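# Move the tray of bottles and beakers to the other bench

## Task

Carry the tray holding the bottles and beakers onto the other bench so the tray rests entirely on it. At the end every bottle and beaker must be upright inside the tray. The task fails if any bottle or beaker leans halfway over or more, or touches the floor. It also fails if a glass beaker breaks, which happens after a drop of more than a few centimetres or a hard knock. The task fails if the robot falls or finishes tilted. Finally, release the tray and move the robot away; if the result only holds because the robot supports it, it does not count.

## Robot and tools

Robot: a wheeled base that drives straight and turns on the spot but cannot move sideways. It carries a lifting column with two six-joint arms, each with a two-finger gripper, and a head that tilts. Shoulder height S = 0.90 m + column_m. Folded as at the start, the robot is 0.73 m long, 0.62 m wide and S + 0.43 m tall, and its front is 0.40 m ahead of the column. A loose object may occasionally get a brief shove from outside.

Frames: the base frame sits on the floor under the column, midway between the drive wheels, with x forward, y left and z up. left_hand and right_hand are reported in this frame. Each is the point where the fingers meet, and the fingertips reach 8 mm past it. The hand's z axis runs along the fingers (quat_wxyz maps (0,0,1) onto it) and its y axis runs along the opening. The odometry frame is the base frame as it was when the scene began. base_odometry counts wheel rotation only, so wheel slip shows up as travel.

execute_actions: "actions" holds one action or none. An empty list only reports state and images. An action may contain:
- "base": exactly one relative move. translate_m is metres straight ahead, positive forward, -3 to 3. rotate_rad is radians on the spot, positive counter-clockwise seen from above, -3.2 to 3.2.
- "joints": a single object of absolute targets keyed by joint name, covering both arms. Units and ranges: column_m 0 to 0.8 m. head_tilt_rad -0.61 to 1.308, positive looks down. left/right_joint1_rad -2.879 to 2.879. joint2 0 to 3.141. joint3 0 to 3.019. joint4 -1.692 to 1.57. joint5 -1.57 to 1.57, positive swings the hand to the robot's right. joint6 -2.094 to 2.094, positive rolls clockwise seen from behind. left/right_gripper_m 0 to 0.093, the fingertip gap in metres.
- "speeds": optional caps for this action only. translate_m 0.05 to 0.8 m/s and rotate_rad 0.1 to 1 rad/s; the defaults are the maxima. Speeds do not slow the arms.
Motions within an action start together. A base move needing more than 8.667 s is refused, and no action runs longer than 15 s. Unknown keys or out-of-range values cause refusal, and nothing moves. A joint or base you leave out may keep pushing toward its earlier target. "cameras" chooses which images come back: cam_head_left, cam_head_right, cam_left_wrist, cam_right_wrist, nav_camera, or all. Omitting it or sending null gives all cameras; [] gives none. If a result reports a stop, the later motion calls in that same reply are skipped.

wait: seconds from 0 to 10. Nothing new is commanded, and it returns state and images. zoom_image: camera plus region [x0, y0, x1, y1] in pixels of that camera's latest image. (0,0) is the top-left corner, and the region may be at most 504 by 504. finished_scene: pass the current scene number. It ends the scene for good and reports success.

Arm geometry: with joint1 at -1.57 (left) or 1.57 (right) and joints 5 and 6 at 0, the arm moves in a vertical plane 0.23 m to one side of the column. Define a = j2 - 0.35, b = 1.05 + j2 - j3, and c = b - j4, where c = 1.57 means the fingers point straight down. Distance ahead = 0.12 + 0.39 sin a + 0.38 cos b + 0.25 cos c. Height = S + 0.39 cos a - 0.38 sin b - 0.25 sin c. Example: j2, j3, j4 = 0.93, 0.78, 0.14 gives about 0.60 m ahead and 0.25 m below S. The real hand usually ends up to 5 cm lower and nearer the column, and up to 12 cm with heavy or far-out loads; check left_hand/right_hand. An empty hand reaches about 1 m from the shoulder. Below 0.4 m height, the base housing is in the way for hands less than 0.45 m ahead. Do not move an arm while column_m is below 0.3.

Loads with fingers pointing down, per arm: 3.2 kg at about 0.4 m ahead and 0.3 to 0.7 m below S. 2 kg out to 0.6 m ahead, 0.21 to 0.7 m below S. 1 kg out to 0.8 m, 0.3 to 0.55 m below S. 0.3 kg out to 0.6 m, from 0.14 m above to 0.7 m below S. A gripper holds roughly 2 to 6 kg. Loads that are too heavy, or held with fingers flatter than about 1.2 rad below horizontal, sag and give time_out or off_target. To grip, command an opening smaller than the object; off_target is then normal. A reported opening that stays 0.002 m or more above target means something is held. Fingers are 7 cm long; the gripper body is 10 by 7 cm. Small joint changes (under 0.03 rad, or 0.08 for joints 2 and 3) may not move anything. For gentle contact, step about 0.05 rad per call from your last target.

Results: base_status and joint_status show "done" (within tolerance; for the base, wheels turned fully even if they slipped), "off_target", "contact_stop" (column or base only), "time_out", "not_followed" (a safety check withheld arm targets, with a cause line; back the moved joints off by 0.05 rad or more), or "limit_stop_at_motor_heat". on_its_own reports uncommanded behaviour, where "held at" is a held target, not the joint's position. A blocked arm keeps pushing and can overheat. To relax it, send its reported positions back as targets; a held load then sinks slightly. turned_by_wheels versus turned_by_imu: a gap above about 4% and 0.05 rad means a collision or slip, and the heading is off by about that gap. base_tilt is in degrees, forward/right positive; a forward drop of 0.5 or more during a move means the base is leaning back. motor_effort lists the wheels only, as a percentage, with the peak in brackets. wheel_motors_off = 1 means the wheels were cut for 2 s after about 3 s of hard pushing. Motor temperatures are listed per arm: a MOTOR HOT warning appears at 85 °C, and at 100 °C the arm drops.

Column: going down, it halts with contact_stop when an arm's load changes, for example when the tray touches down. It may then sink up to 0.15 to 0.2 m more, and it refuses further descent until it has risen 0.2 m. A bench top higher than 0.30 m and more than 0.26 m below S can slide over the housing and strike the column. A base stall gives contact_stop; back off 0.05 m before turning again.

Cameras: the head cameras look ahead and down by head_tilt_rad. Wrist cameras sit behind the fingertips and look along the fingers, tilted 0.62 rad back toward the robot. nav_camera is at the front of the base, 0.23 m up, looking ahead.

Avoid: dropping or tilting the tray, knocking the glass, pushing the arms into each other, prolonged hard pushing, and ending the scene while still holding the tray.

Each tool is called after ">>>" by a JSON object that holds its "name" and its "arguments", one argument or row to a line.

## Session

>>> {"name": "execute_actions", "arguments": {
  "actions": [
    {"joints":{"head_tilt_rad":0.6}}
  ]
}}

Scene clock: 0.70 s.
Joint torques (N m, as the arm reports them, + toward a larger angle): left_arm=[-1.32 -7.73 -0.8  -1.37  0.06  0.04] | right_arm=[-0.62 -6.06 -0.68 -1.07 -0.02  0.04]
Motor temperatures (°C, as the motors report them): left_arm=[29 30 29 30 31 32] | right_arm=[30 31 29 29 31 30]
base_odometry: x=+0.000 y=+0.000 heading=+0.000 (m, m, rad; odometry frame)
turned_by_wheels: +0.000 (rad since the last result)
turned_by_imu: +0.000 (rad since the last result)
base_tilt: forward=-0.6 right=+0.2 (deg)
base_status: not commanded
joint_positions: column_m=+0.557 head_tilt_rad=+0.618 left_joint1_rad=-1.579 left_joint2_rad=+0.905 left_joint3_rad=+0.423 left_joint4_rad=-0.926 left_joint5_rad=+0.028 left_joint6_rad=-0.048 left_gripper_m=+0.095 right_joint1_rad=+1.579 right_joint2_rad=+0.875 right_joint3_rad=+0.417 right_joint4_rad=-0.903 right_joint5_rad=+0.028 right_joint6_rad=-0.022 right_gripper_m=+0.094
joint_status: all done
wheel_motors_off: 0
motor_effort: left_wheel=+0(0) right_wheel=+3(2) (%)
left_hand: x=+0.1539 y=+0.2178 z=+1.2478 quat_wxyz=(+0.428, +0.024, -0.903, +0.005) (m; base frame)
right_hand: x=+0.1603 y=-0.2284 z=+1.2455 quat_wxyz=(+0.407, +0.019, -0.913, +0.006) (m; base frame)
pictures: cam_head_left, cam_head_right, cam_left_wrist, cam_right_wrist, nav_camera
camera_calibration (this result's frames):
cam_head_left: T_world_to_cam=[[-0.00285738, -0.999643, -0.0265542, 0.0958323], [-0.511729, 0.0242757, -0.858804, 1.35099], [0.859142, 0.0111346, -0.511616, 0.669511], [0, 0, 0, 1]] pos_world=[0.116409, 0.0555471, 1.50531]
cam_head_right: T_world_to_cam=[[-0.00293558, -0.999889, -0.0145771, -0.0221886], [-0.517123, 0.0139946, -0.855797, 1.34786], [0.855906, 0.00502586, -0.517107, 0.674638], [0, 0, 0, 1]] pos_world=[0.119517, -0.0444395, 1.50203]
cam_left_wrist: T_world_to_cam=[[0.0696306, -0.997169, -0.0283982, 0.239142], [-0.0615005, -0.0327042, 0.997571, -1.22116], [-0.995675, -0.067715, -0.0636036, 0.370291], [0, 0, 0, 1]] pos_world=[0.276936, 0.223602, 1.24853]
cam_right_wrist: T_world_to_cam=[[0.0266102, -0.99964, -0.00356199, -0.224652], [-0.128902, -0.0069648, 0.991633, -1.2114], [-0.9913, -0.0259284, -0.129041, 0.435948], [0, 0, 0, 1]] pos_world=[0.281981, -0.221705, 1.25672]
Images, in order (width x height): cam_head_left 504x504, cam_head_right 504x504, cam_left_wrist 504x504, cam_right_wrist 504x504, nav_camera 504x504.

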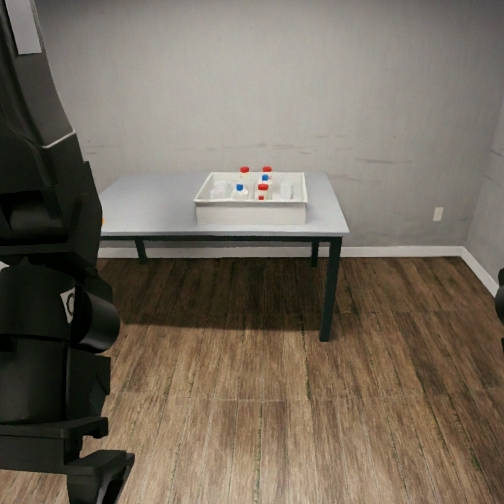

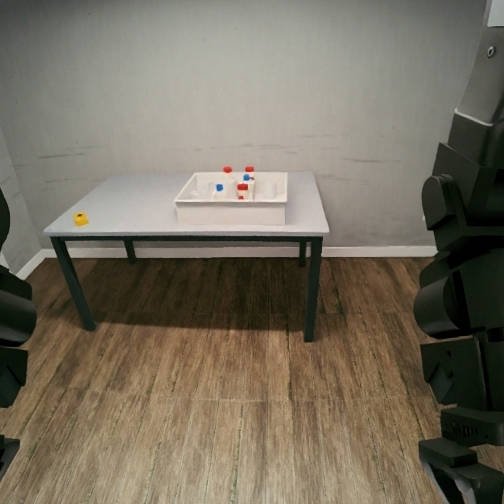

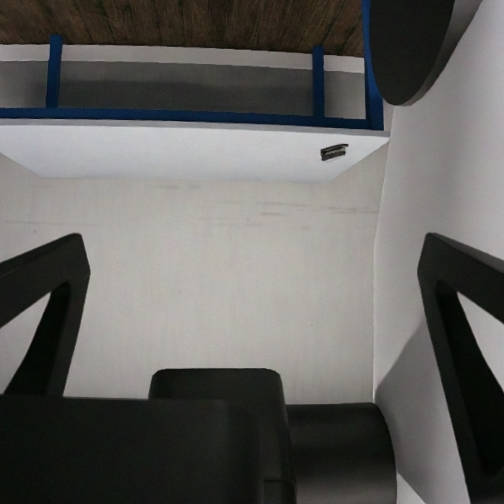

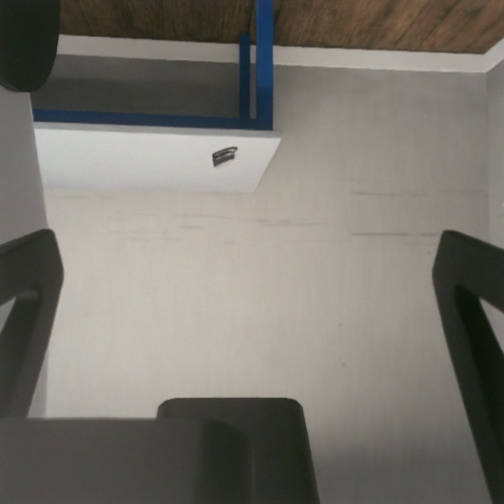

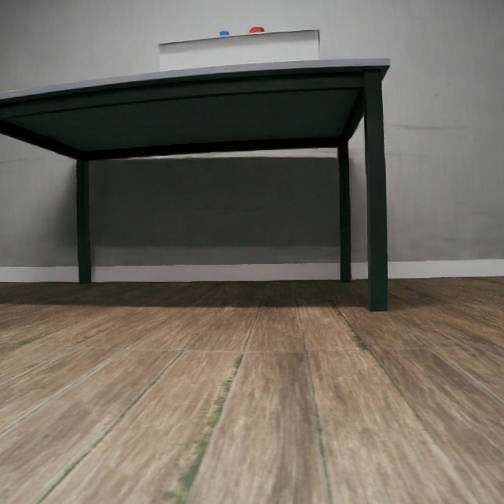

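>>> {"name": "execute_actions", "arguments": {
  "actions": [
    {"base":{"rotate_rad":0.12},"joints":{"column_m":0.45,"head_tilt_rad":1.0,"left_joint1_rad":-1.46,"left_joint2_rad":1.05,"left_joint3_rad":0.9,"left_joint4_rad":-0.37,"left_joint5_rad":0.06,"left_joint6_rad":0.04,"right_joint1_rad":1.46,"right_joint2_rad":1.05,"right_joint3_rad":0.9,"right_joint4_rad":-0.37,"right_joint5_rad":-0.05,"right_joint6_rad":-0.06,"left_gripper_m":0.06,"right_gripper_m":0.06}}
  ],
  "cameras": []
}}

>>> {"name": "execute_actions", "arguments": {
  "actions": [
    {"base":{"translate_m":1.0}}
  ],
  "cameras": []
}}

>>> {"name": "execute_actions", "arguments": {
  "actions": [
    {"base":{"rotate_rad":-0.19}}
  ],
  "cameras": []
}}

>>> {"name": "execute_actions", "arguments": {
  "actions": [
    {"base":{"translate_m":0.25}}
  ]
}}

Scene clock: 17.37 s.
Joint torques (N m, as the arm reports them, + toward a larger angle): left_arm=[ -0.83 -14.03   2.83   0.29  -0.01   0.18] | right_arm=[ -1.52 -12.27   2.98   0.58  -0.07  -0.01]
Motor temperatures (°C, as the motors report them): left_arm=[29 30 29 30 31 32] | right_arm=[30 32 29 29 31 30]
base_odometry: x=+0.000 y=+0.000 heading=+0.117 (m, m, rad; odometry frame)
turned_by_wheels: +0.117 (rad since the last result)
turned_by_imu: +0.118 (rad since the last result)
base_tilt: forward=-0.6 right=+0.1 (deg)
base_status: done
joint_positions: column_m=+0.450 head_tilt_rad=+1.000 left_joint1_rad=-1.457 left_joint2_rad=+1.046 left_joint3_rad=+0.906 left_joint4_rad=-0.375 left_joint5_rad=+0.060 left_joint6_rad=+0.030 left_gripper_m=+0.060 right_joint1_rad=+1.460 right_joint2_rad=+1.047 right_joint3_rad=+0.912 right_joint4_rad=-0.368 right_joint5_rad=-0.048 right_joint6_rad=-0.053 right_gripper_m=+0.060
joint_status: all done
wheel_motors_off: 0
motor_effort: left_wheel=-10(35) right_wheel=+5(49) (%)
left_hand: x=+0.5157 y=+0.2691 z=+1.0483 quat_wxyz=(-0.005, +0.013, -1.000, -0.019) (m; base frame)
right_hand: x=+0.5207 y=-0.2708 z=+1.0490 quat_wxyz=(-0.010, +0.000, -1.000, +0.024) (m; base frame)
pictures: none
No camera images: the call's "cameras" was empty. Leave "cameras" out to get every camera's image.

Scene clock: 20.83 s.
Joint torques (N m, as the arm reports them, + toward a larger angle): left_arm=[ -1.22 -13.76   3.08   0.25  -0.01   0.14] | right_arm=[ -1.46 -13.03   3.3    0.56  -0.07   0.01]
Motor temperatures (°C, as the motors report them): left_arm=[29 30 29 30 31 32] | right_arm=[30 32 29 29 31 30]
base_odometry: x=+0.993 y=+0.117 heading=+0.117 (m, m, rad; odometry frame)
turned_by_wheels: +0.000 (rad since the last result)
turned_by_imu: -0.001 (rad since the last result)
base_tilt: forward=-0.5 right=+0.0 (deg)
base_status: done
joint_positions: column_m=+0.450 head_tilt_rad=+1.000 left_joint1_rad=-1.457 left_joint2_rad=+1.046 left_joint3_rad=+0.900 left_joint4_rad=-0.375 left_joint5_rad=+0.060 left_joint6_rad=+0.030 left_gripper_m=+0.060 right_joint1_rad=+1.460 right_joint2_rad=+1.047 right_joint3_rad=+0.908 right_joint4_rad=-0.368 right_joint5_rad=-0.048 right_joint6_rad=-0.053 right_gripper_m=+0.060
joint_status: not commanded
wheel_motors_off: 0
motor_effort: left_wheel=+0(49) right_wheel=+0(64) (%)
left_hand: x=+0.5122 y=+0.2690 z=+1.0475 quat_wxyz=(-0.002, +0.013, -1.000, -0.019) (m; base frame)
right_hand: x=+0.5184 y=-0.2707 z=+1.0484 quat_wxyz=(-0.008, +0.000, -1.000, +0.024) (m; base frame)
pictures: none
No camera images: the call's "cameras" was empty. Leave "cameras" out to get every camera's image.

Scene clock: 22.23 s.
Joint torques (N m, as the arm reports them, + toward a larger angle): left_arm=[ -0.71 -13.2    3.13   0.21   0.     0.18] | right_arm=[ -1.49 -12.82   3.21   0.37  -0.06  -0.03]
Motor temperatures (°C, as the motors report them): left_arm=[29 30 29 30 31 32] | right_arm=[30 32 29 29 31 30]
base_odometry: x=+0.994 y=+0.117 heading=-0.071 (m, m, rad; odometry frame)
turned_by_wheels: -0.188 (rad since the last result)
turned_by_imu: -0.190 (rad since the last result)
base_tilt: forward=-0.5 right=+0.0 (deg)
base_status: done
joint_positions: column_m=+0.450 head_tilt_rad=+1.000 left_joint1_rad=-1.458 left_joint2_rad=+1.046 left_joint3_rad=+0.900 left_joint4_rad=-0.375 left_joint5_rad=+0.060 left_joint6_rad=+0.030 left_gripper_m=+0.060 right_joint1_rad=+1.460 right_joint2_rad=+1.047 right_joint3_rad=+0.908 right_joint4_rad=-0.368 right_joint5_rad=-0.049 right_joint6_rad=-0.053 right_gripper_m=+0.060
joint_status: not commanded
wheel_motors_off: 0
motor_effort: left_wheel=+2(36) right_wheel=+0(59) (%)
left_hand: x=+0.5122 y=+0.2686 z=+1.0475 quat_wxyz=(-0.002, +0.013, -1.000, -0.019) (m; base frame)
right_hand: x=+0.5184 y=-0.2706 z=+1.0484 quat_wxyz=(-0.008, +0.000, -1.000, +0.024) (m; base frame)
pictures: none
No camera images: the call's "cameras" was empty. Leave "cameras" out to get every camera's image.

Scene clock: 24.23 s.
Joint torques (N m, as the arm reports them, + toward a larger angle): left_arm=[ -0.98 -13.68   3.07   0.31   0.     0.16] | right_arm=[ -1.33 -12.34   3.3    0.62  -0.02  -0.02]
Motor temperatures (°C, as the motors report them): left_arm=[29 30 29 30 31 32] | right_arm=[30 32 29 29 31 30]
base_odometry: x=+1.243 y=+0.099 heading=-0.072 (m, m, rad; odometry frame)
turned_by_wheels: -0.001 (rad since the last result)
turned_by_imu: -0.002 (rad since the last result)
base_tilt: forward=-0.6 right=+0.0 (deg)
base_status: done
joint_positions: column_m=+0.450 head_tilt_rad=+1.001 left_joint1_rad=-1.458 left_joint2_rad=+1.046 left_joint3_rad=+0.899 left_joint4_rad=-0.375 left_joint5_rad=+0.060 left_joint6_rad=+0.030 left_gripper_m=+0.060 right_joint1_rad=+1.460 right_joint2_rad=+1.047 right_joint3_rad=+0.907 right_joint4_rad=-0.368 right_joint5_rad=-0.049 right_joint6_rad=-0.053 right_gripper_m=+0.060
joint_status: not commanded
wheel_motors_off: 0
motor_effort: left_wheel=-2(43) right_wheel=+2(49) (%)
left_hand: x=+0.5118 y=+0.2686 z=+1.0474 quat_wxyz=(-0.001, +0.013, -1.000, -0.019) (m; base frame)
right_hand: x=+0.5178 y=-0.2705 z=+1.0482 quat_wxyz=(-0.008, +0.000, -1.000, +0.024) (m; base frame)
pictures: cam_head_left, cam_head_right, cam_left_wrist, cam_right_wrist, nav_camera
camera_calibration (this result's frames):
cam_head_left: T_world_to_cam=[[-0.012576, -0.999643, -0.0235613, 0.0891893], [-0.795649, 0.0242757, -0.605272, 0.909539], [0.605628, 0.0111346, -0.79567, 1.03557], [0, 0, 0, 1]] pos_world=[0.097627, 0.0555471, 1.37659]
cam_head_right: T_world_to_cam=[[-0.00817157, -0.999889, -0.0124231, -0.0265741], [-0.799528, 0.0139946, -0.600466, 0.904071], [0.600574, 0.00502586, -0.799554, 1.03789], [0, 0, 0, 1]] pos_world=[0.0992823, -0.0444395, 1.37238]
cam_left_wrist: T_world_to_cam=[[0.0525898, -0.998108, -0.0318406, 0.271767], [-0.812319, -0.0613026, 0.579982, -0.168263], [-0.580837, -0.00463641, -0.814006, 1.27403], [0, 0, 0, 1]] pos_world=[0.58903, 0.266845, 1.14331]
cam_right_wrist: T_world_to_cam=[[-0.0112363, -0.999207, 0.0382109, -0.301029], [-0.831893, 0.0305441, 0.554094, -0.137218], [-0.554822, -0.0255615, -0.831576, 1.27422], [0, 0, 0, 1]] pos_world=[0.589433, -0.264027, 1.14715]
Images, in order (width x height): cam_head_left 504x504, cam_head_right 504x504, cam_left_wrist 504x504, cam_right_wrist 504x504, nav_camera 504x504.

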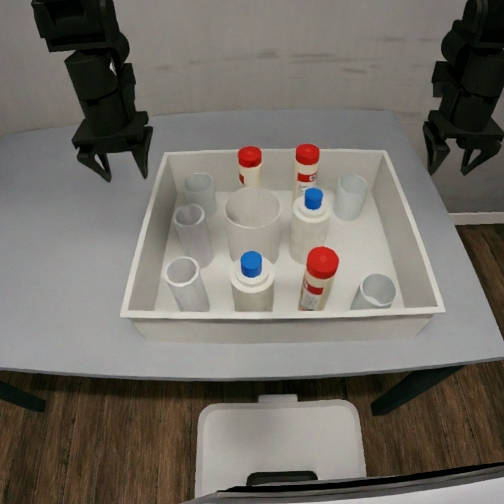

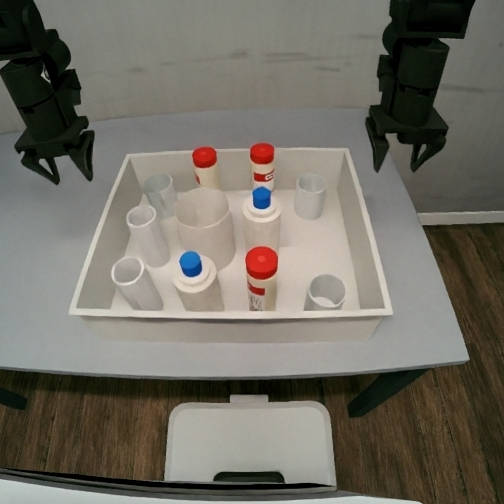

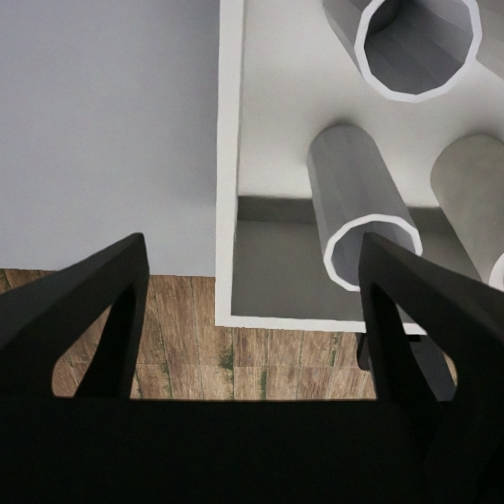

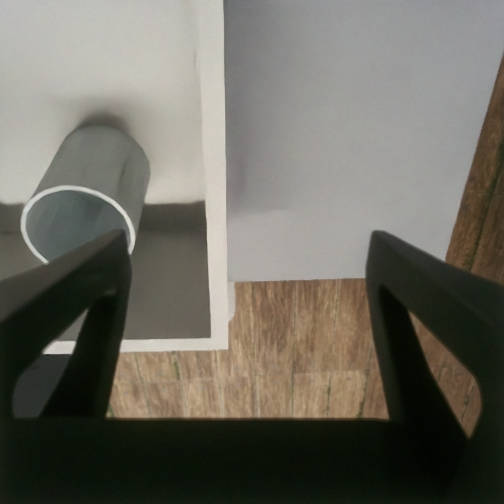

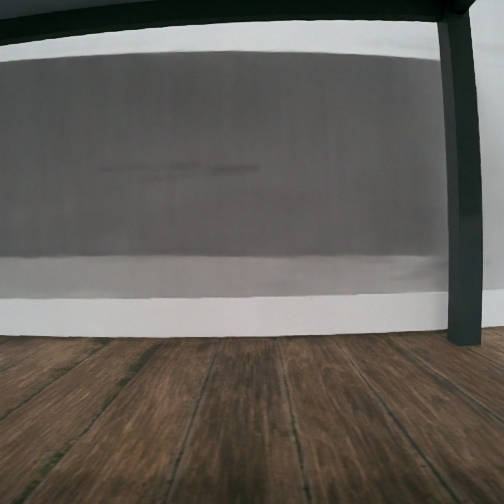

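Same offsets as before (~+0.283/−0.255); front rim at ~0.345.

>>> {"name": "execute_actions", "arguments": {
  "actions": [
    {"base":{"translate_m":0.04},"joints":{"column_m":0.32,"left_joint1_rad":-1.425,"right_joint1_rad":1.495}}
  ],
  "cameras": ["cam_left_wrist","cam_right_wrist"]
}}

>>> {"name": "execute_actions", "arguments": {
  "actions": [
    {"joints":{"column_m":0.25}}
  ],
  "cameras": ["cam_head_left","cam_left_wrist","cam_right_wrist"]
}}

Scene clock: 38.60 s.
Joint torques (N m, as the arm reports them, + toward a larger angle): left_arm=[ -0.6  -13.91   3.23   0.35   0.     0.18] | right_arm=[ -0.36 -12.2    3.28   0.49  -0.09  -0.04]
Motor temperatures (°C, as the motors report them): left_arm=[29 31 29 30 31 32] | right_arm=[30 32 29 29 31 30]
base_odometry: x=+1.283 y=+0.096 heading=-0.072 (m, m, rad; odometry frame)
turned_by_wheels: -0.001 (rad since the last result)
turned_by_imu: -0.001 (rad since the last result)
base_tilt: forward=-0.5 right=+0.1 (deg)
base_status: done
joint_positions: column_m=+0.320 head_tilt_rad=+1.001 left_joint1_rad=-1.425 left_joint2_rad=+1.046 left_joint3_rad=+0.899 left_joint4_rad=-0.375 left_joint5_rad=+0.060 left_joint6_rad=+0.030 left_gripper_m=+0.060 right_joint1_rad=+1.486 right_joint2_rad=+1.047 right_joint3_rad=+0.907 right_joint4_rad=-0.368 right_joint5_rad=-0.049 right_joint6_rad=-0.053 right_gripper_m=+0.060
joint_status: all done
wheel_motors_off: 0
motor_effort: left_wheel=-2(28) right_wheel=+2(30) (%)
left_hand: x=+0.5107 y=+0.2843 z=+0.9188 quat_wxyz=(-0.001, +0.021, -0.999, -0.033) (m; base frame)
right_hand: x=+0.5180 y=-0.2580 z=+0.9173 quat_wxyz=(-0.008, +0.006, -1.000, +0.012) (m; base frame)
pictures: cam_left_wrist, cam_right_wrist
camera_calibration (this result's frames):
cam_left_wrist: T_world_to_cam=[[0.0689698, -0.995803, -0.0601668, 0.300413], [-0.810847, -0.0910903, 0.578126, -0.0841676], [-0.58118, 0.00891276, -0.813726, 1.16487], [0, 0, 0, 1]] pos_world=[0.588034, 0.281103, 1.01462]
cam_right_wrist: T_world_to_cam=[[0.0017067, -0.999875, 0.0157382, -0.269768], [-0.831928, 0.0073132, 0.554836, -0.0714702], [-0.554881, -0.01404, -0.831811, 1.16903], [0, 0, 0, 1]] pos_world=[0.589676, -0.252798, 1.01631]
Images, in order (width x height): cam_left_wrist 504x504, cam_right_wrist 504x504.

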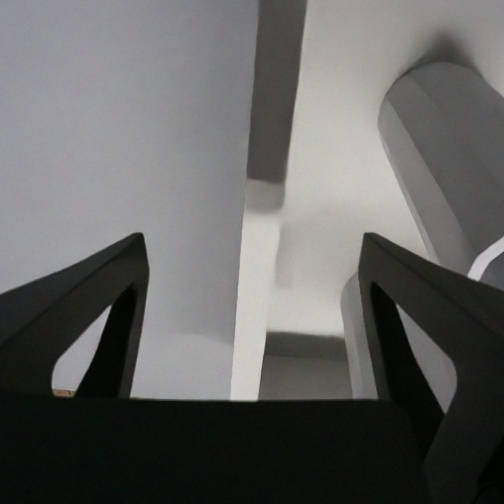

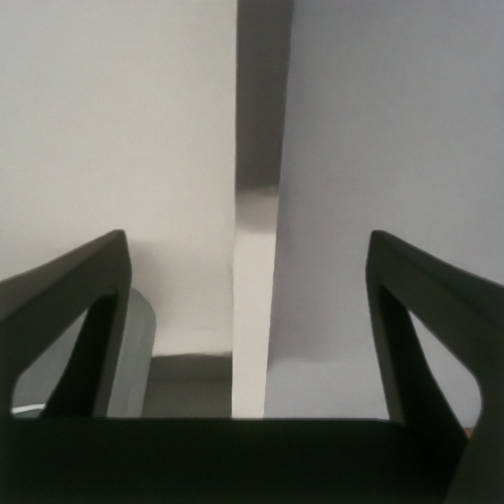

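Scene clock: 40.10 s.
Joint torques (N m, as the arm reports them, + toward a larger angle): left_arm=[ -0.56 -13.42   3.29   0.23  -0.02   0.17] | right_arm=[ -0.45 -12.55   3.44   0.59  -0.08  -0.03]
Motor temperatures (°C, as the motors report them): left_arm=[29 31 29 30 31 32] | right_arm=[30 32 29 29 31 30]
base_odometry: x=+1.283 y=+0.096 heading=-0.072 (m, m, rad; odometry frame)
turned_by_wheels: +0.000 (rad since the last result)
turned_by_imu: +0.000 (rad since the last result)
base_tilt: forward=-0.5 right=+0.0 (deg)
base_status: not commanded
joint_positions: column_m=+0.250 head_tilt_rad=+1.001 left_joint1_rad=-1.425 left_joint2_rad=+1.046 left_joint3_rad=+0.899 left_joint4_rad=-0.375 left_joint5_rad=+0.060 left_joint6_rad=+0.030 left_gripper_m=+0.060 right_joint1_rad=+1.486 right_joint2_rad=+1.047 right_joint3_rad=+0.907 right_joint4_rad=-0.368 right_joint5_rad=-0.049 right_joint6_rad=-0.053 right_gripper_m=+0.060
joint_status: all done
wheel_motors_off: 0
motor_effort: left_wheel=-2(2) right_wheel=+2(3) (%)
left_hand: x=+0.5107 y=+0.2843 z=+0.8488 quat_wxyz=(-0.001, +0.021, -0.999, -0.033) (m; base frame)
right_hand: x=+0.5180 y=-0.2580 z=+0.8473 quat_wxyz=(-0.008, +0.006, -1.000, +0.012) (m; base frame)
pictures: cam_head_left, cam_left_wrist, cam_right_wrist
camera_calibration (this result's frames):
cam_head_left: T_world_to_cam=[[-0.0125778, -0.999643, -0.0235603, 0.0844761], [-0.795695, 0.0242757, -0.60521, 0.788416], [0.605567, 0.0111346, -0.795717, 0.8765], [0, 0, 0, 1]] pos_world=[0.0976224, 0.0555471, 1.17659]
cam_left_wrist: T_world_to_cam=[[0.0689698, -0.995803, -0.0601668, 0.296202], [-0.810847, -0.0910903, 0.578126, -0.0437038], [-0.58118, 0.00891276, -0.813726, 1.10792], [0, 0, 0, 1]] pos_world=[0.588034, 0.281103, 0.944629]
cam_right_wrist: T_world_to_cam=[[0.0017067, -0.999875, 0.0157382, -0.268666], [-0.831928, 0.0073132, 0.554836, -0.0326365], [-0.554881, -0.01404, -0.831811, 1.11081], [0, 0, 0, 1]] pos_world=[0.589676, -0.252798, 0.946321]
Images, in order (width x height): cam_head_left 504x504, cam_left_wrist 504x504, cam_right_wrist 504x504.

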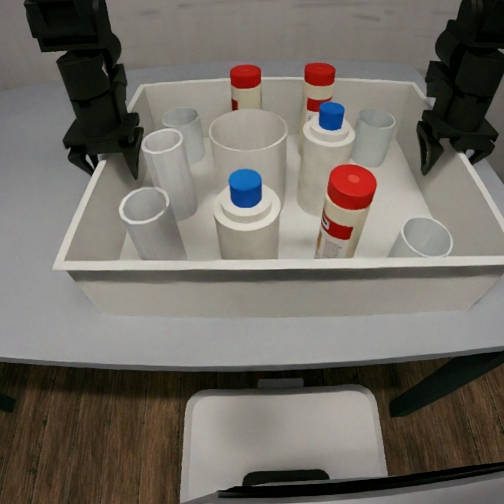

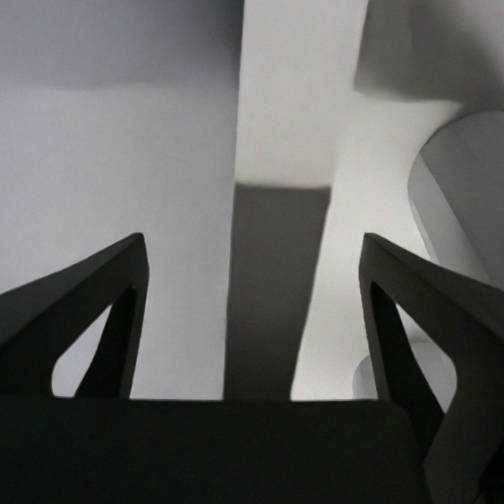

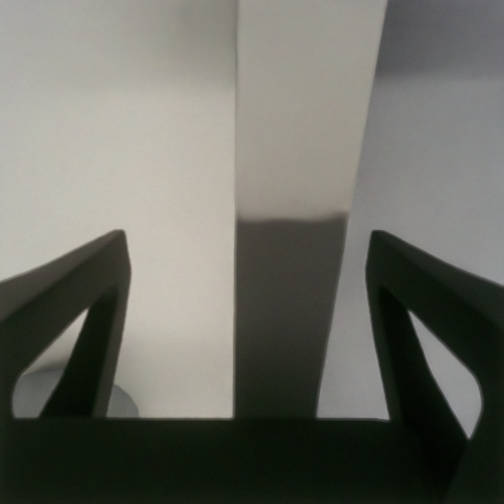

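>>> {"name": "execute_actions", "arguments": {
  "actions": [
    {"joints":{"left_gripper_m":0,"right_gripper_m":0}}
  ],
  "cameras": []
}}

>>> {"name": "execute_actions", "arguments": {
  "actions": [
    {"joints":{"column_m":0.36}}
  ],
  "cameras": []
}}

>>> {"name": "execute_actions", "arguments": {
  "actions": [
    {"base":{"translate_m":-0.7},"speeds":{"translate_m":0.25}}
  ],
  "cameras": []
}}

>>> {"name": "execute_actions", "arguments": {
  "actions": [
    {"base":{"rotate_rad":3.03},"speeds":{"rotate_rad":0.45}}
  ],
  "cameras": ["cam_head_left"]
}}

>>> {"name": "execute_actions", "arguments": {
  "actions": [
    {"base":{"translate_m":1.0},"speeds":{"translate_m":0.3}}
  ],
  "cameras": ["cam_head_left","nav_camera"]
}}

Scene clock: 53.20 s.
Joint torques (N m, as the arm reports them, + toward a larger angle): left_arm=[ -0.64 -13.3    3.22   0.28  -0.85  -0.43] | right_arm=[  0.52 -13.02   3.28   0.49   0.9   -0.15]
Motor temperatures (°C, as the motors report them): left_arm=[29 31 29 30 31 32] | right_arm=[30 32 29 29 31 30]
base_odometry: x=+1.283 y=+0.096 heading=-0.072 (m, m, rad; odometry frame)
turned_by_wheels: +0.000 (rad since the last result)
turned_by_imu: +0.000 (rad since the last result)
base_tilt: forward=-0.6 right=+0.1 (deg)
base_status: not commanded
joint_positions: column_m=+0.250 head_tilt_rad=+1.001 left_joint1_rad=-1.420 left_joint2_rad=+1.047 left_joint3_rad=+0.899 left_joint4_rad=-0.375 left_joint5_rad=+0.086 left_joint6_rad=+0.087 left_gripper_m=+0.009 right_joint1_rad=+1.478 right_joint2_rad=+1.047 right_joint3_rad=+0.907 right_joint4_rad=-0.368 right_joint5_rad=-0.072 right_joint6_rad=-0.043 right_gripper_m=+0.008
joint_status: left_gripper_m off_target (ended at +0.009, target +0.000); right_gripper_m off_target (ended at +0.008, target +0.000)
wheel_motors_off: 0
motor_effort: left_wheel=-3(4) right_wheel=+4(5) (%)
left_hand: x=+0.5108 y=+0.2822 z=+0.8487 quat_wxyz=(-0.001, -0.006, -1.000, -0.022) (m; base frame)
right_hand: x=+0.5181 y=-0.2581 z=+0.8475 quat_wxyz=(-0.008, -0.001, -1.000, +0.004) (m; base frame)
pictures: none
No camera images: the call's "cameras" was empty. Leave "cameras" out to get every camera's image.

Scene clock: 55.23 s.
Joint torques (N m, as the arm reports them, + toward a larger angle): left_arm=[ -0.81 -19.04   3.06  -0.4   -1.04  -0.48] | right_arm=[  0.28 -17.     3.07  -0.22   1.32  -0.06]
Motor temperatures (°C, as the motors report them): left_arm=[29 31 29 30 31 32] | right_arm=[30 32 29 29 31 30]
base_odometry: x=+1.283 y=+0.096 heading=-0.072 (m, m, rad; odometry frame)
turned_by_wheels: +0.000 (rad since the last result)
turned_by_imu: +0.000 (rad since the last result)
base_tilt: forward=-0.5 right=+0.2 (deg)
base_status: not commanded
joint_positions: column_m=+0.360 head_tilt_rad=+1.001 left_joint1_rad=-1.420 left_joint2_rad=+1.115 left_joint3_rad=+0.889 left_joint4_rad=-0.361 left_joint5_rad=+0.091 left_joint6_rad=+0.089 left_gripper_m=+0.009 right_joint1_rad=+1.478 right_joint2_rad=+1.108 right_joint3_rad=+0.901 right_joint4_rad=-0.351 right_joint5_rad=-0.082 right_joint6_rad=-0.052 right_gripper_m=+0.007
joint_status: all done
wheel_motors_off: 0
motor_effort: left_wheel=-4(4) right_wheel=+3(4) (%)
left_hand: x=+0.4866 y=+0.2830 z=+0.9316 quat_wxyz=(+0.030, -0.004, -0.999, -0.017) (m; base frame)
right_hand: x=+0.4996 y=-0.2575 z=+0.9330 quat_wxyz=(+0.016, +0.001, -1.000, -0.001) (m; base frame)
pictures: none
No camera images: the call's "cameras" was empty. Leave "cameras" out to get every camera's image.

Scene clock: 59.10 s.
Joint torques (N m, as the arm reports them, + toward a larger angle): left_arm=[ -1.49 -18.81   3.43  -0.49  -1.02  -0.44] | right_arm=[  0.13 -17.57   3.54  -0.11   1.3   -0.02]
Motor temperatures (°C, as the motors report them): left_arm=[29 31 29 30 32 32] | right_arm=[30 33 29 29 31 30]
base_odometry: x=+0.585 y=+0.147 heading=-0.073 (m, m, rad; odometry frame)
turned_by_wheels: -0.001 (rad since the last result)
turned_by_imu: +0.000 (rad since the last result)
base_tilt: forward=-0.5 right=+0.2 (deg)
base_status: done
joint_positions: column_m=+0.360 head_tilt_rad=+1.001 left_joint1_rad=-1.420 left_joint2_rad=+1.118 left_joint3_rad=+0.882 left_joint4_rad=-0.357 left_joint5_rad=+0.091 left_joint6_rad=+0.089 left_gripper_m=+0.009 right_joint1_rad=+1.478 right_joint2_rad=+1.111 right_joint3_rad=+0.896 right_joint4_rad=-0.351 right_joint5_rad=-0.081 right_joint6_rad=-0.053 right_gripper_m=+0.007
joint_status: not commanded
wheel_motors_off: 0
motor_effort: left_wheel=-1(32) right_wheel=+1(50) (%)
left_hand: x=+0.4820 y=+0.2828 z=+0.9296 quat_wxyz=(+0.034, -0.003, -0.999, -0.017) (m; base frame)
right_hand: x=+0.4951 y=-0.2576 z=+0.9313 quat_wxyz=(+0.021, +0.001, -1.000, -0.001) (m; base frame)
pictures: none
No camera images: the call's "cameras" was empty. Leave "cameras" out to get every camera's image.

Scene clock: 67.03 s.
Joint torques (N m, as the arm reports them, + toward a larger angle): left_arm=[ -1.   -18.32   3.62  -0.41  -1.03  -0.46] | right_arm=[  0.24 -17.16   3.46  -0.17   1.28  -0.03]
Motor temperatures (°C, as the motors report them): left_arm=[29 31 29 30 32 32] | right_arm=[30 33 29 29 32 30]
base_odometry: x=+0.585 y=+0.147 heading=+2.955 (m, m, rad; odometry frame)
turned_by_wheels: +3.028 (rad since the last result)
turned_by_imu: +3.069 (rad since the last result)
base_tilt: forward=-0.5 right=+0.1 (deg)
base_status: done
joint_positions: column_m=+0.360 head_tilt_rad=+1.001 left_joint1_rad=-1.418 left_joint2_rad=+1.118 left_joint3_rad=+0.882 left_joint4_rad=-0.357 left_joint5_rad=+0.091 left_joint6_rad=+0.089 left_gripper_m=+0.009 right_joint1_rad=+1.480 right_joint2_rad=+1.111 right_joint3_rad=+0.896 right_joint4_rad=-0.351 right_joint5_rad=-0.082 right_joint6_rad=-0.053 right_gripper_m=+0.007
joint_status: not commanded
wheel_motors_off: 0
motor_effort: left_wheel=-8(38) right_wheel=+8(60) (%)
left_hand: x=+0.4819 y=+0.2838 z=+0.9297 quat_wxyz=(+0.034, -0.003, -0.999, -0.018) (m; base frame)
right_hand: x=+0.4952 y=-0.2565 z=+0.9312 quat_wxyz=(+0.021, +0.002, -1.000, -0.003) (m; base frame)
pictures: cam_head_left
camera_calibration (this result's frames):
cam_head_left: T_world_to_cam=[[-0.0125802, -0.999643, -0.023559, 0.0870607], [-0.795758, 0.0242757, -0.605128, 0.854744], [0.605485, 0.0111346, -0.795779, 0.963936], [0, 0, 0, 1]] pos_world=[0.0976163, 0.0555471, 1.28636]
Images, in order (width x height): cam_head_left 504x504.

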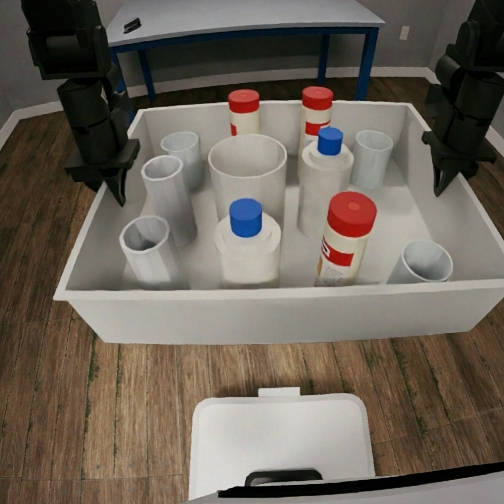

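Scene clock: 71.63 s.
Joint torques (N m, as the arm reports them, + toward a larger angle): left_arm=[ -1.2  -18.03   3.62  -0.41  -1.03  -0.48] | right_arm=[ -0.06 -17.03   3.42  -0.16   1.29  -0.03]
Motor temperatures (°C, as the motors report them): left_arm=[29 31 29 30 32 32] | right_arm=[30 33 29 29 32 30]
base_odometry: x=-0.398 y=+0.333 heading=+2.956 (m, m, rad; odometry frame)
turned_by_wheels: +0.001 (rad since the last result)
turned_by_imu: +0.000 (rad since the last result)
base_tilt: forward=-0.6 right=+0.0 (deg)
base_status: done
joint_positions: column_m=+0.360 head_tilt_rad=+1.001 left_joint1_rad=-1.418 left_joint2_rad=+1.120 left_joint3_rad=+0.882 left_joint4_rad=-0.357 left_joint5_rad=+0.091 left_joint6_rad=+0.089 left_gripper_m=+0.009 right_joint1_rad=+1.480 right_joint2_rad=+1.113 right_joint3_rad=+0.896 right_joint4_rad=-0.351 right_joint5_rad=-0.082 right_joint6_rad=-0.053 right_gripper_m=+0.007
joint_status: not commanded
wheel_motors_off: 0
motor_effort: left_wheel=+1(54) right_wheel=-3(54) (%)
left_hand: x=+0.4814 y=+0.2838 z=+0.9290 quat_wxyz=(+0.034, -0.003, -0.999, -0.017) (m; base frame)
right_hand: x=+0.4948 y=-0.2566 z=+0.9308 quat_wxyz=(+0.021, +0.002, -1.000, -0.002) (m; base frame)
pictures: cam_head_left, nav_camera
camera_calibration (this result's frames):
cam_head_left: T_world_to_cam=[[-0.0125804, -0.999643, -0.0235589, 0.0870606], [-0.795762, 0.0242757, -0.605122, 0.854736], [0.605478, 0.0111346, -0.795784, 0.963943], [0, 0, 0, 1]] pos_world=[0.0976158, 0.0555471, 1.28636]
Images, in order (width x height): cam_head_left 504x504, nav_camera 504x504.

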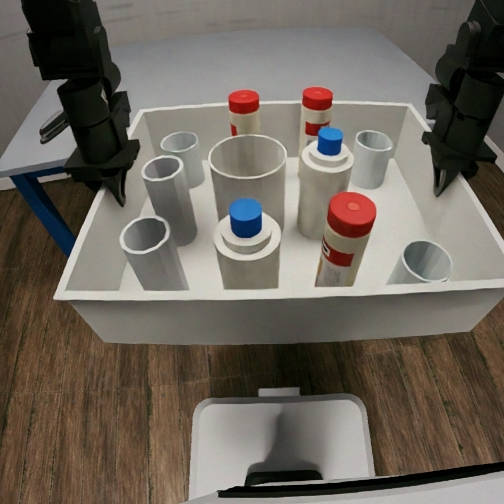

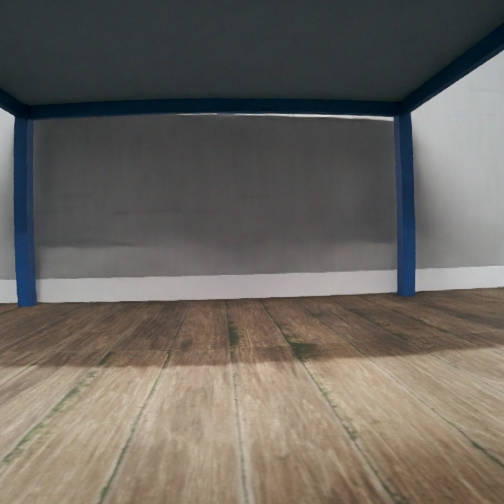

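>>> {"name": "execute_actions", "arguments": {
  "actions": [
    {"base":{"translate_m":0.74},"speeds":{"translate_m":0.2}}
  ],
  "cameras": []
}}

>>> {"name": "execute_actions", "arguments": {
  "actions": [
    {"joints":{"column_m":0.295}}
  ],
  "cameras": []
}}

>>> {"name": "execute_actions", "arguments": {
  "actions": [
    {"joints":{"column_m":0.275}}
  ],
  "cameras": []
}}

>>> {"name": "execute_actions", "arguments": {
  "actions": [
    {"joints":{"column_m":0.262}}
  ],
  "cameras": ["cam_head_right"]
}}

Scene clock: 86.80 s.
Joint torques (N m, as the arm reports them, + toward a larger angle): left_arm=[ -0.37 -19.05   4.02  -0.53  -1.02  -0.46] | right_arm=[  0.32 -17.43   3.54  -0.16   1.3   -0.04]
Motor temperatures (°C, as the motors report them): left_arm=[29 32 29 30 33 32] | right_arm=[30 33 29 29 32 30]
base_odometry: x=-1.125 y=+0.469 heading=+2.956 (m, m, rad; odometry frame)
turned_by_wheels: +0.001 (rad since the last result)
turned_by_imu: +0.000 (rad since the last result)
base_tilt: forward=-0.6 right=+0.1 (deg)
base_status: done
joint_positions: column_m=+0.360 head_tilt_rad=+1.001 left_joint1_rad=-1.418 left_joint2_rad=+1.121 left_joint3_rad=+0.883 left_joint4_rad=-0.356 left_joint5_rad=+0.092 left_joint6_rad=+0.090 left_gripper_m=+0.009 right_joint1_rad=+1.480 right_joint2_rad=+1.114 right_joint3_rad=+0.895 right_joint4_rad=-0.350 right_joint5_rad=-0.082 right_joint6_rad=-0.053 right_gripper_m=+0.007
joint_status: not commanded
wheel_motors_off: 0
motor_effort: left_wheel=+2(30) right_wheel=-2(29) (%)
left_hand: x=+0.4814 y=+0.2838 z=+0.9286 quat_wxyz=(+0.034, -0.003, -0.999, -0.017) (m; base frame)
right_hand: x=+0.4944 y=-0.2566 z=+0.9303 quat_wxyz=(+0.021, +0.002, -1.000, -0.002) (m; base frame)
pictures: none
No camera images: the call's "cameras" was empty. Leave "cameras" out to get every camera's image.

Scene clock: 88.23 s.
Joint torques (N m, as the arm reports them, + toward a larger angle): left_arm=[ -0.68 -18.01   3.71  -0.3   -1.03  -0.45] | right_arm=[  0.01 -17.61   3.38  -0.22   1.28  -0.03]
Motor temperatures (°C, as the motors report them): left_arm=[29 32 29 30 33 32] | right_arm=[30 33 29 29 32 30]
base_odometry: x=-1.125 y=+0.469 heading=+2.956 (m, m, rad; odometry frame)
turned_by_wheels: +0.000 (rad since the last result)
turned_by_imu: +0.000 (rad since the last result)
base_tilt: forward=-0.4 right=+0.1 (deg)
base_status: not commanded
joint_positions: column_m=+0.295 head_tilt_rad=+1.001 left_joint1_rad=-1.418 left_joint2_rad=+1.121 left_joint3_rad=+0.883 left_joint4_rad=-0.356 left_joint5_rad=+0.092 left_joint6_rad=+0.090 left_gripper_m=+0.009 right_joint1_rad=+1.480 right_joint2_rad=+1.114 right_joint3_rad=+0.895 right_joint4_rad=-0.350 right_joint5_rad=-0.082 right_joint6_rad=-0.053 right_gripper_m=+0.007
joint_status: all done
wheel_motors_off: 0
motor_effort: left_wheel=+2(3) right_wheel=-2(4) (%)
left_hand: x=+0.4814 y=+0.2838 z=+0.8638 quat_wxyz=(+0.034, -0.003, -0.999, -0.017) (m; base frame)
right_hand: x=+0.4944 y=-0.2566 z=+0.8655 quat_wxyz=(+0.021, +0.002, -1.000, -0.002) (m; base frame)
pictures: none
No camera images: the call's "cameras" was empty. Leave "cameras" out to get every camera's image.

Scene clock: 89.07 s.
Joint torques (N m, as the arm reports them, + toward a larger angle): left_arm=[ -0.76 -17.8    3.82  -0.38  -0.99  -0.46] | right_arm=[  0.32 -17.05   3.55  -0.76   1.49  -0.05]
Motor temperatures (°C, as the motors report them): left_arm=[29 32 29 30 33 32] | right_arm=[30 33 29 29 32 30]
base_odometry: x=-1.125 y=+0.469 heading=+2.956 (m, m, rad; odometry frame)
turned_by_wheels: +0.000 (rad since the last result)
turned_by_imu: +0.000 (rad since the last result)
base_tilt: forward=-0.5 right=+0.1 (deg)
base_status: not commanded
joint_positions: column_m=+0.275 head_tilt_rad=+1.001 left_joint1_rad=-1.418 left_joint2_rad=+1.108 left_joint3_rad=+0.883 left_joint4_rad=-0.356 left_joint5_rad=+0.090 left_joint6_rad=+0.089 left_gripper_m=+0.009 right_joint1_rad=+1.480 right_joint2_rad=+1.108 right_joint3_rad=+0.895 right_joint4_rad=-0.337 right_joint5_rad=-0.086 right_joint6_rad=-0.053 right_gripper_m=+0.007
joint_status: all done
wheel_motors_off: 0
motor_effort: left_wheel=+4(4) right_wheel=-2(3) (%)
left_hand: x=+0.4860 y=+0.2842 z=+0.8488 quat_wxyz=(+0.028, -0.003, -0.999, -0.019) (m; base frame)
right_hand: x=+0.4995 y=-0.2560 z=+0.8474 quat_wxyz=(+0.012, +0.002, -1.000, -0.004) (m; base frame)
pictures: none
No camera images: the call's "cameras" was empty. Leave "cameras" out to get every camera's image.

Scene clock: 89.80 s.
Joint torques (N m, as the arm reports them, + toward a larger angle): left_arm=[ -1.28 -15.07   4.02   0.53  -0.98  -0.45] | right_arm=[  0.26 -14.43   3.9    0.36   1.46  -0.05]
Motor temperatures (°C, as the motors report them): left_arm=[29 32 29 30 33 32] | right_arm=[30 33 29 29 32 30]
base_odometry: x=-1.125 y=+0.469 heading=+2.956 (m, m, rad; odometry frame)
turned_by_wheels: +0.000 (rad since the last result)
turned_by_imu: +0.000 (rad since the last result)
base_tilt: forward=-0.5 right=+0.2 (deg)
base_status: not commanded
joint_positions: column_m=+0.262 head_tilt_rad=+1.001 left_joint1_rad=-1.414 left_joint2_rad=+1.075 left_joint3_rad=+0.883 left_joint4_rad=-0.384 left_joint5_rad=+0.090 left_joint6_rad=+0.089 left_gripper_m=+0.009 right_joint1_rad=+1.480 right_joint2_rad=+1.076 right_joint3_rad=+0.895 right_joint4_rad=-0.366 right_joint5_rad=-0.086 right_joint6_rad=-0.053 right_gripper_m=+0.007
joint_status: all done
wheel_motors_off: 0
motor_effort: left_wheel=+4(4) right_wheel=-1(2) (%)
left_hand: x=+0.4898 y=+0.2847 z=+0.8483 quat_wxyz=(+0.025, -0.002, -0.999, -0.021) (m; base frame)
right_hand: x=+0.5030 y=-0.2552 z=+0.8469 quat_wxyz=(+0.010, +0.003, -1.000, -0.004) (m; base frame)
pictures: cam_head_right
camera_calibration (this result's frames):
cam_head_right: T_world_to_cam=[[-0.00817437, -0.999889, -0.0124213, -0.0289118], [-0.799663, 0.0139946, -0.600286, 0.790964], [0.600393, 0.00502586, -0.799689, 0.887752], [0, 0, 0, 1]] pos_world=[0.0992679, -0.0444395, 1.18437]
Images, in order (width x height): cam_head_right 504x504.

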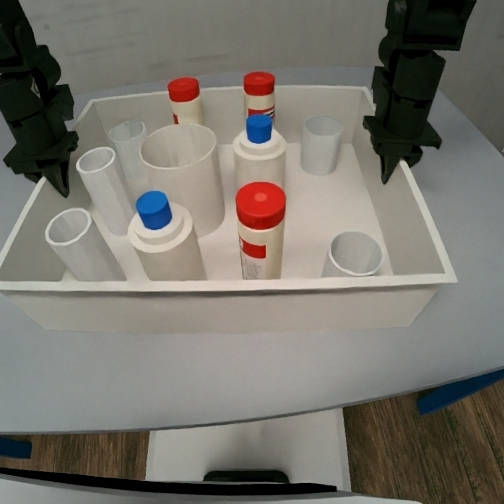

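>>> {"name": "execute_actions", "arguments": {
  "actions": [
    {"joints":{"left_gripper_m":0.045,"right_gripper_m":0.045}}
  ],
  "cameras": []
}}

>>> {"name": "execute_actions", "arguments": {
  "actions": [
    {"joints":{"column_m":0.42}}
  ],
  "cameras": []
}}

>>> {"name": "execute_actions", "arguments": {
  "actions": [
    {"base":{"translate_m":-0.7}}
  ],
  "cameras": []
}}

>>> {"name": "finished_scene", "arguments": {
  "scene": 2
}}

Scene clock: 99.00 s.
Joint torques (N m, as the arm reports them, + toward a larger angle): left_arm=[ -1.49 -14.27   4.     0.45  -0.11   0.01] | right_arm=[ -0.14 -14.13   3.92   0.53   0.07  -0.05]
Motor temperatures (°C, as the motors report them): left_arm=[29 32 29 30 33 32] | right_arm=[30 33 30 29 33 30]
base_odometry: x=-1.125 y=+0.469 heading=+2.956 (m, m, rad; odometry frame)
turned_by_wheels: +0.000 (rad since the last result)
turned_by_imu: +0.000 (rad since the last result)
base_tilt: forward=-0.5 right=+0.1 (deg)
base_status: not commanded
joint_positions: column_m=+0.262 head_tilt_rad=+1.001 left_joint1_rad=-1.417 left_joint2_rad=+1.061 left_joint3_rad=+0.885 left_joint4_rad=-0.383 left_joint5_rad=+0.062 left_joint6_rad=+0.052 left_gripper_m=+0.045 right_joint1_rad=+1.483 right_joint2_rad=+1.066 right_joint3_rad=+0.895 right_joint4_rad=-0.366 right_joint5_rad=-0.053 right_joint6_rad=-0.053 right_gripper_m=+0.045
joint_status: all done
wheel_motors_off: 0
motor_effort: left_wheel=+3(5) right_wheel=-4(4) (%)
left_hand: x=+0.4954 y=+0.2877 z=+0.8537 quat_wxyz=(+0.018, +0.014, -0.999, -0.034) (m; base frame)
right_hand: x=+0.5058 y=-0.2590 z=+0.8505 quat_wxyz=(+0.006, +0.004, -1.000, +0.011) (m; base frame)
pictures: none
No camera images: the call's "cameras" was empty. Leave "cameras" out to get every camera's image.

Scene clock: 101.67 s.
Joint torques (N m, as the arm reports them, + toward a larger angle): left_arm=[ -1.05 -14.25   4.19   0.42  -0.11  -0.08] | right_arm=[  0.09 -13.51   4.01   0.46   0.1   -0.05]
Motor temperatures (°C, as the motors report them): left_arm=[29 32 29 30 32 32] | right_arm=[30 33 30 29 32 30]
base_odometry: x=-1.125 y=+0.469 heading=+2.956 (m, m, rad; odometry frame)
turned_by_wheels: +0.000 (rad since the last result)
turned_by_imu: +0.000 (rad since the last result)
base_tilt: forward=-0.7 right=+0.1 (deg)
base_status: not commanded
joint_positions: column_m=+0.420 head_tilt_rad=+1.001 left_joint1_rad=-1.417 left_joint2_rad=+1.060 left_joint3_rad=+0.885 left_joint4_rad=-0.383 left_joint5_rad=+0.062 left_joint6_rad=+0.052 left_gripper_m=+0.045 right_joint1_rad=+1.483 right_joint2_rad=+1.064 right_joint3_rad=+0.895 right_joint4_rad=-0.366 right_joint5_rad=-0.053 right_joint6_rad=-0.053 right_gripper_m=+0.045
joint_status: all done
wheel_motors_off: 0
motor_effort: left_wheel=+3(4) right_wheel=-3(3) (%)
left_hand: x=+0.4956 y=+0.2877 z=+1.0118 quat_wxyz=(+0.017, +0.014, -0.999, -0.034) (m; base frame)
right_hand: x=+0.5064 y=-0.2590 z=+1.0091 quat_wxyz=(+0.005, +0.004, -1.000, +0.011) (m; base frame)
pictures: none
No camera images: the call's "cameras" was empty. Leave "cameras" out to get every camera's image.

Scene clock: 104.60 s.
Joint torques (N m, as the arm reports them, + toward a larger angle): left_arm=[ -0.7  -13.33   3.66   0.41  -0.1   -0.08] | right_arm=[  0.05 -13.67   3.91   0.54   0.06  -0.02]
Motor temperatures (°C, as the motors report them): left_arm=[29 32 29 30 32 32] | right_arm=[30 33 30 29 32 30]
base_odometry: x=-0.437 y=+0.340 heading=+2.957 (m, m, rad; odometry frame)
turned_by_wheels: +0.001 (rad since the last result)
turned_by_imu: +0.001 (rad since the last result)
base_tilt: forward=-0.5 right=+0.0 (deg)
base_status: done
joint_positions: column_m=+0.420 head_tilt_rad=+1.001 left_joint1_rad=-1.418 left_joint2_rad=+1.058 left_joint3_rad=+0.888 left_joint4_rad=-0.382 left_joint5_rad=+0.062 left_joint6_rad=+0.052 left_gripper_m=+0.045 right_joint1_rad=+1.483 right_joint2_rad=+1.063 right_joint3_rad=+0.895 right_joint4_rad=-0.367 right_joint5_rad=-0.052 right_joint6_rad=-0.053 right_gripper_m=+0.045
joint_status: not commanded
wheel_motors_off: 0
motor_effort: left_wheel=+1(62) right_wheel=+0(43) (%)
left_hand: x=+0.4984 y=+0.2871 z=+1.0129 quat_wxyz=(+0.014, +0.014, -0.999, -0.034) (m; base frame)
right_hand: x=+0.5065 y=-0.2591 z=+1.0095 quat_wxyz=(+0.005, +0.004, -1.000, +0.012) (m; base frame)
pictures: none
No camera images: the call's "cameras" was empty. Leave "cameras" out to get every camera's image.

The scene is finished: the task was done.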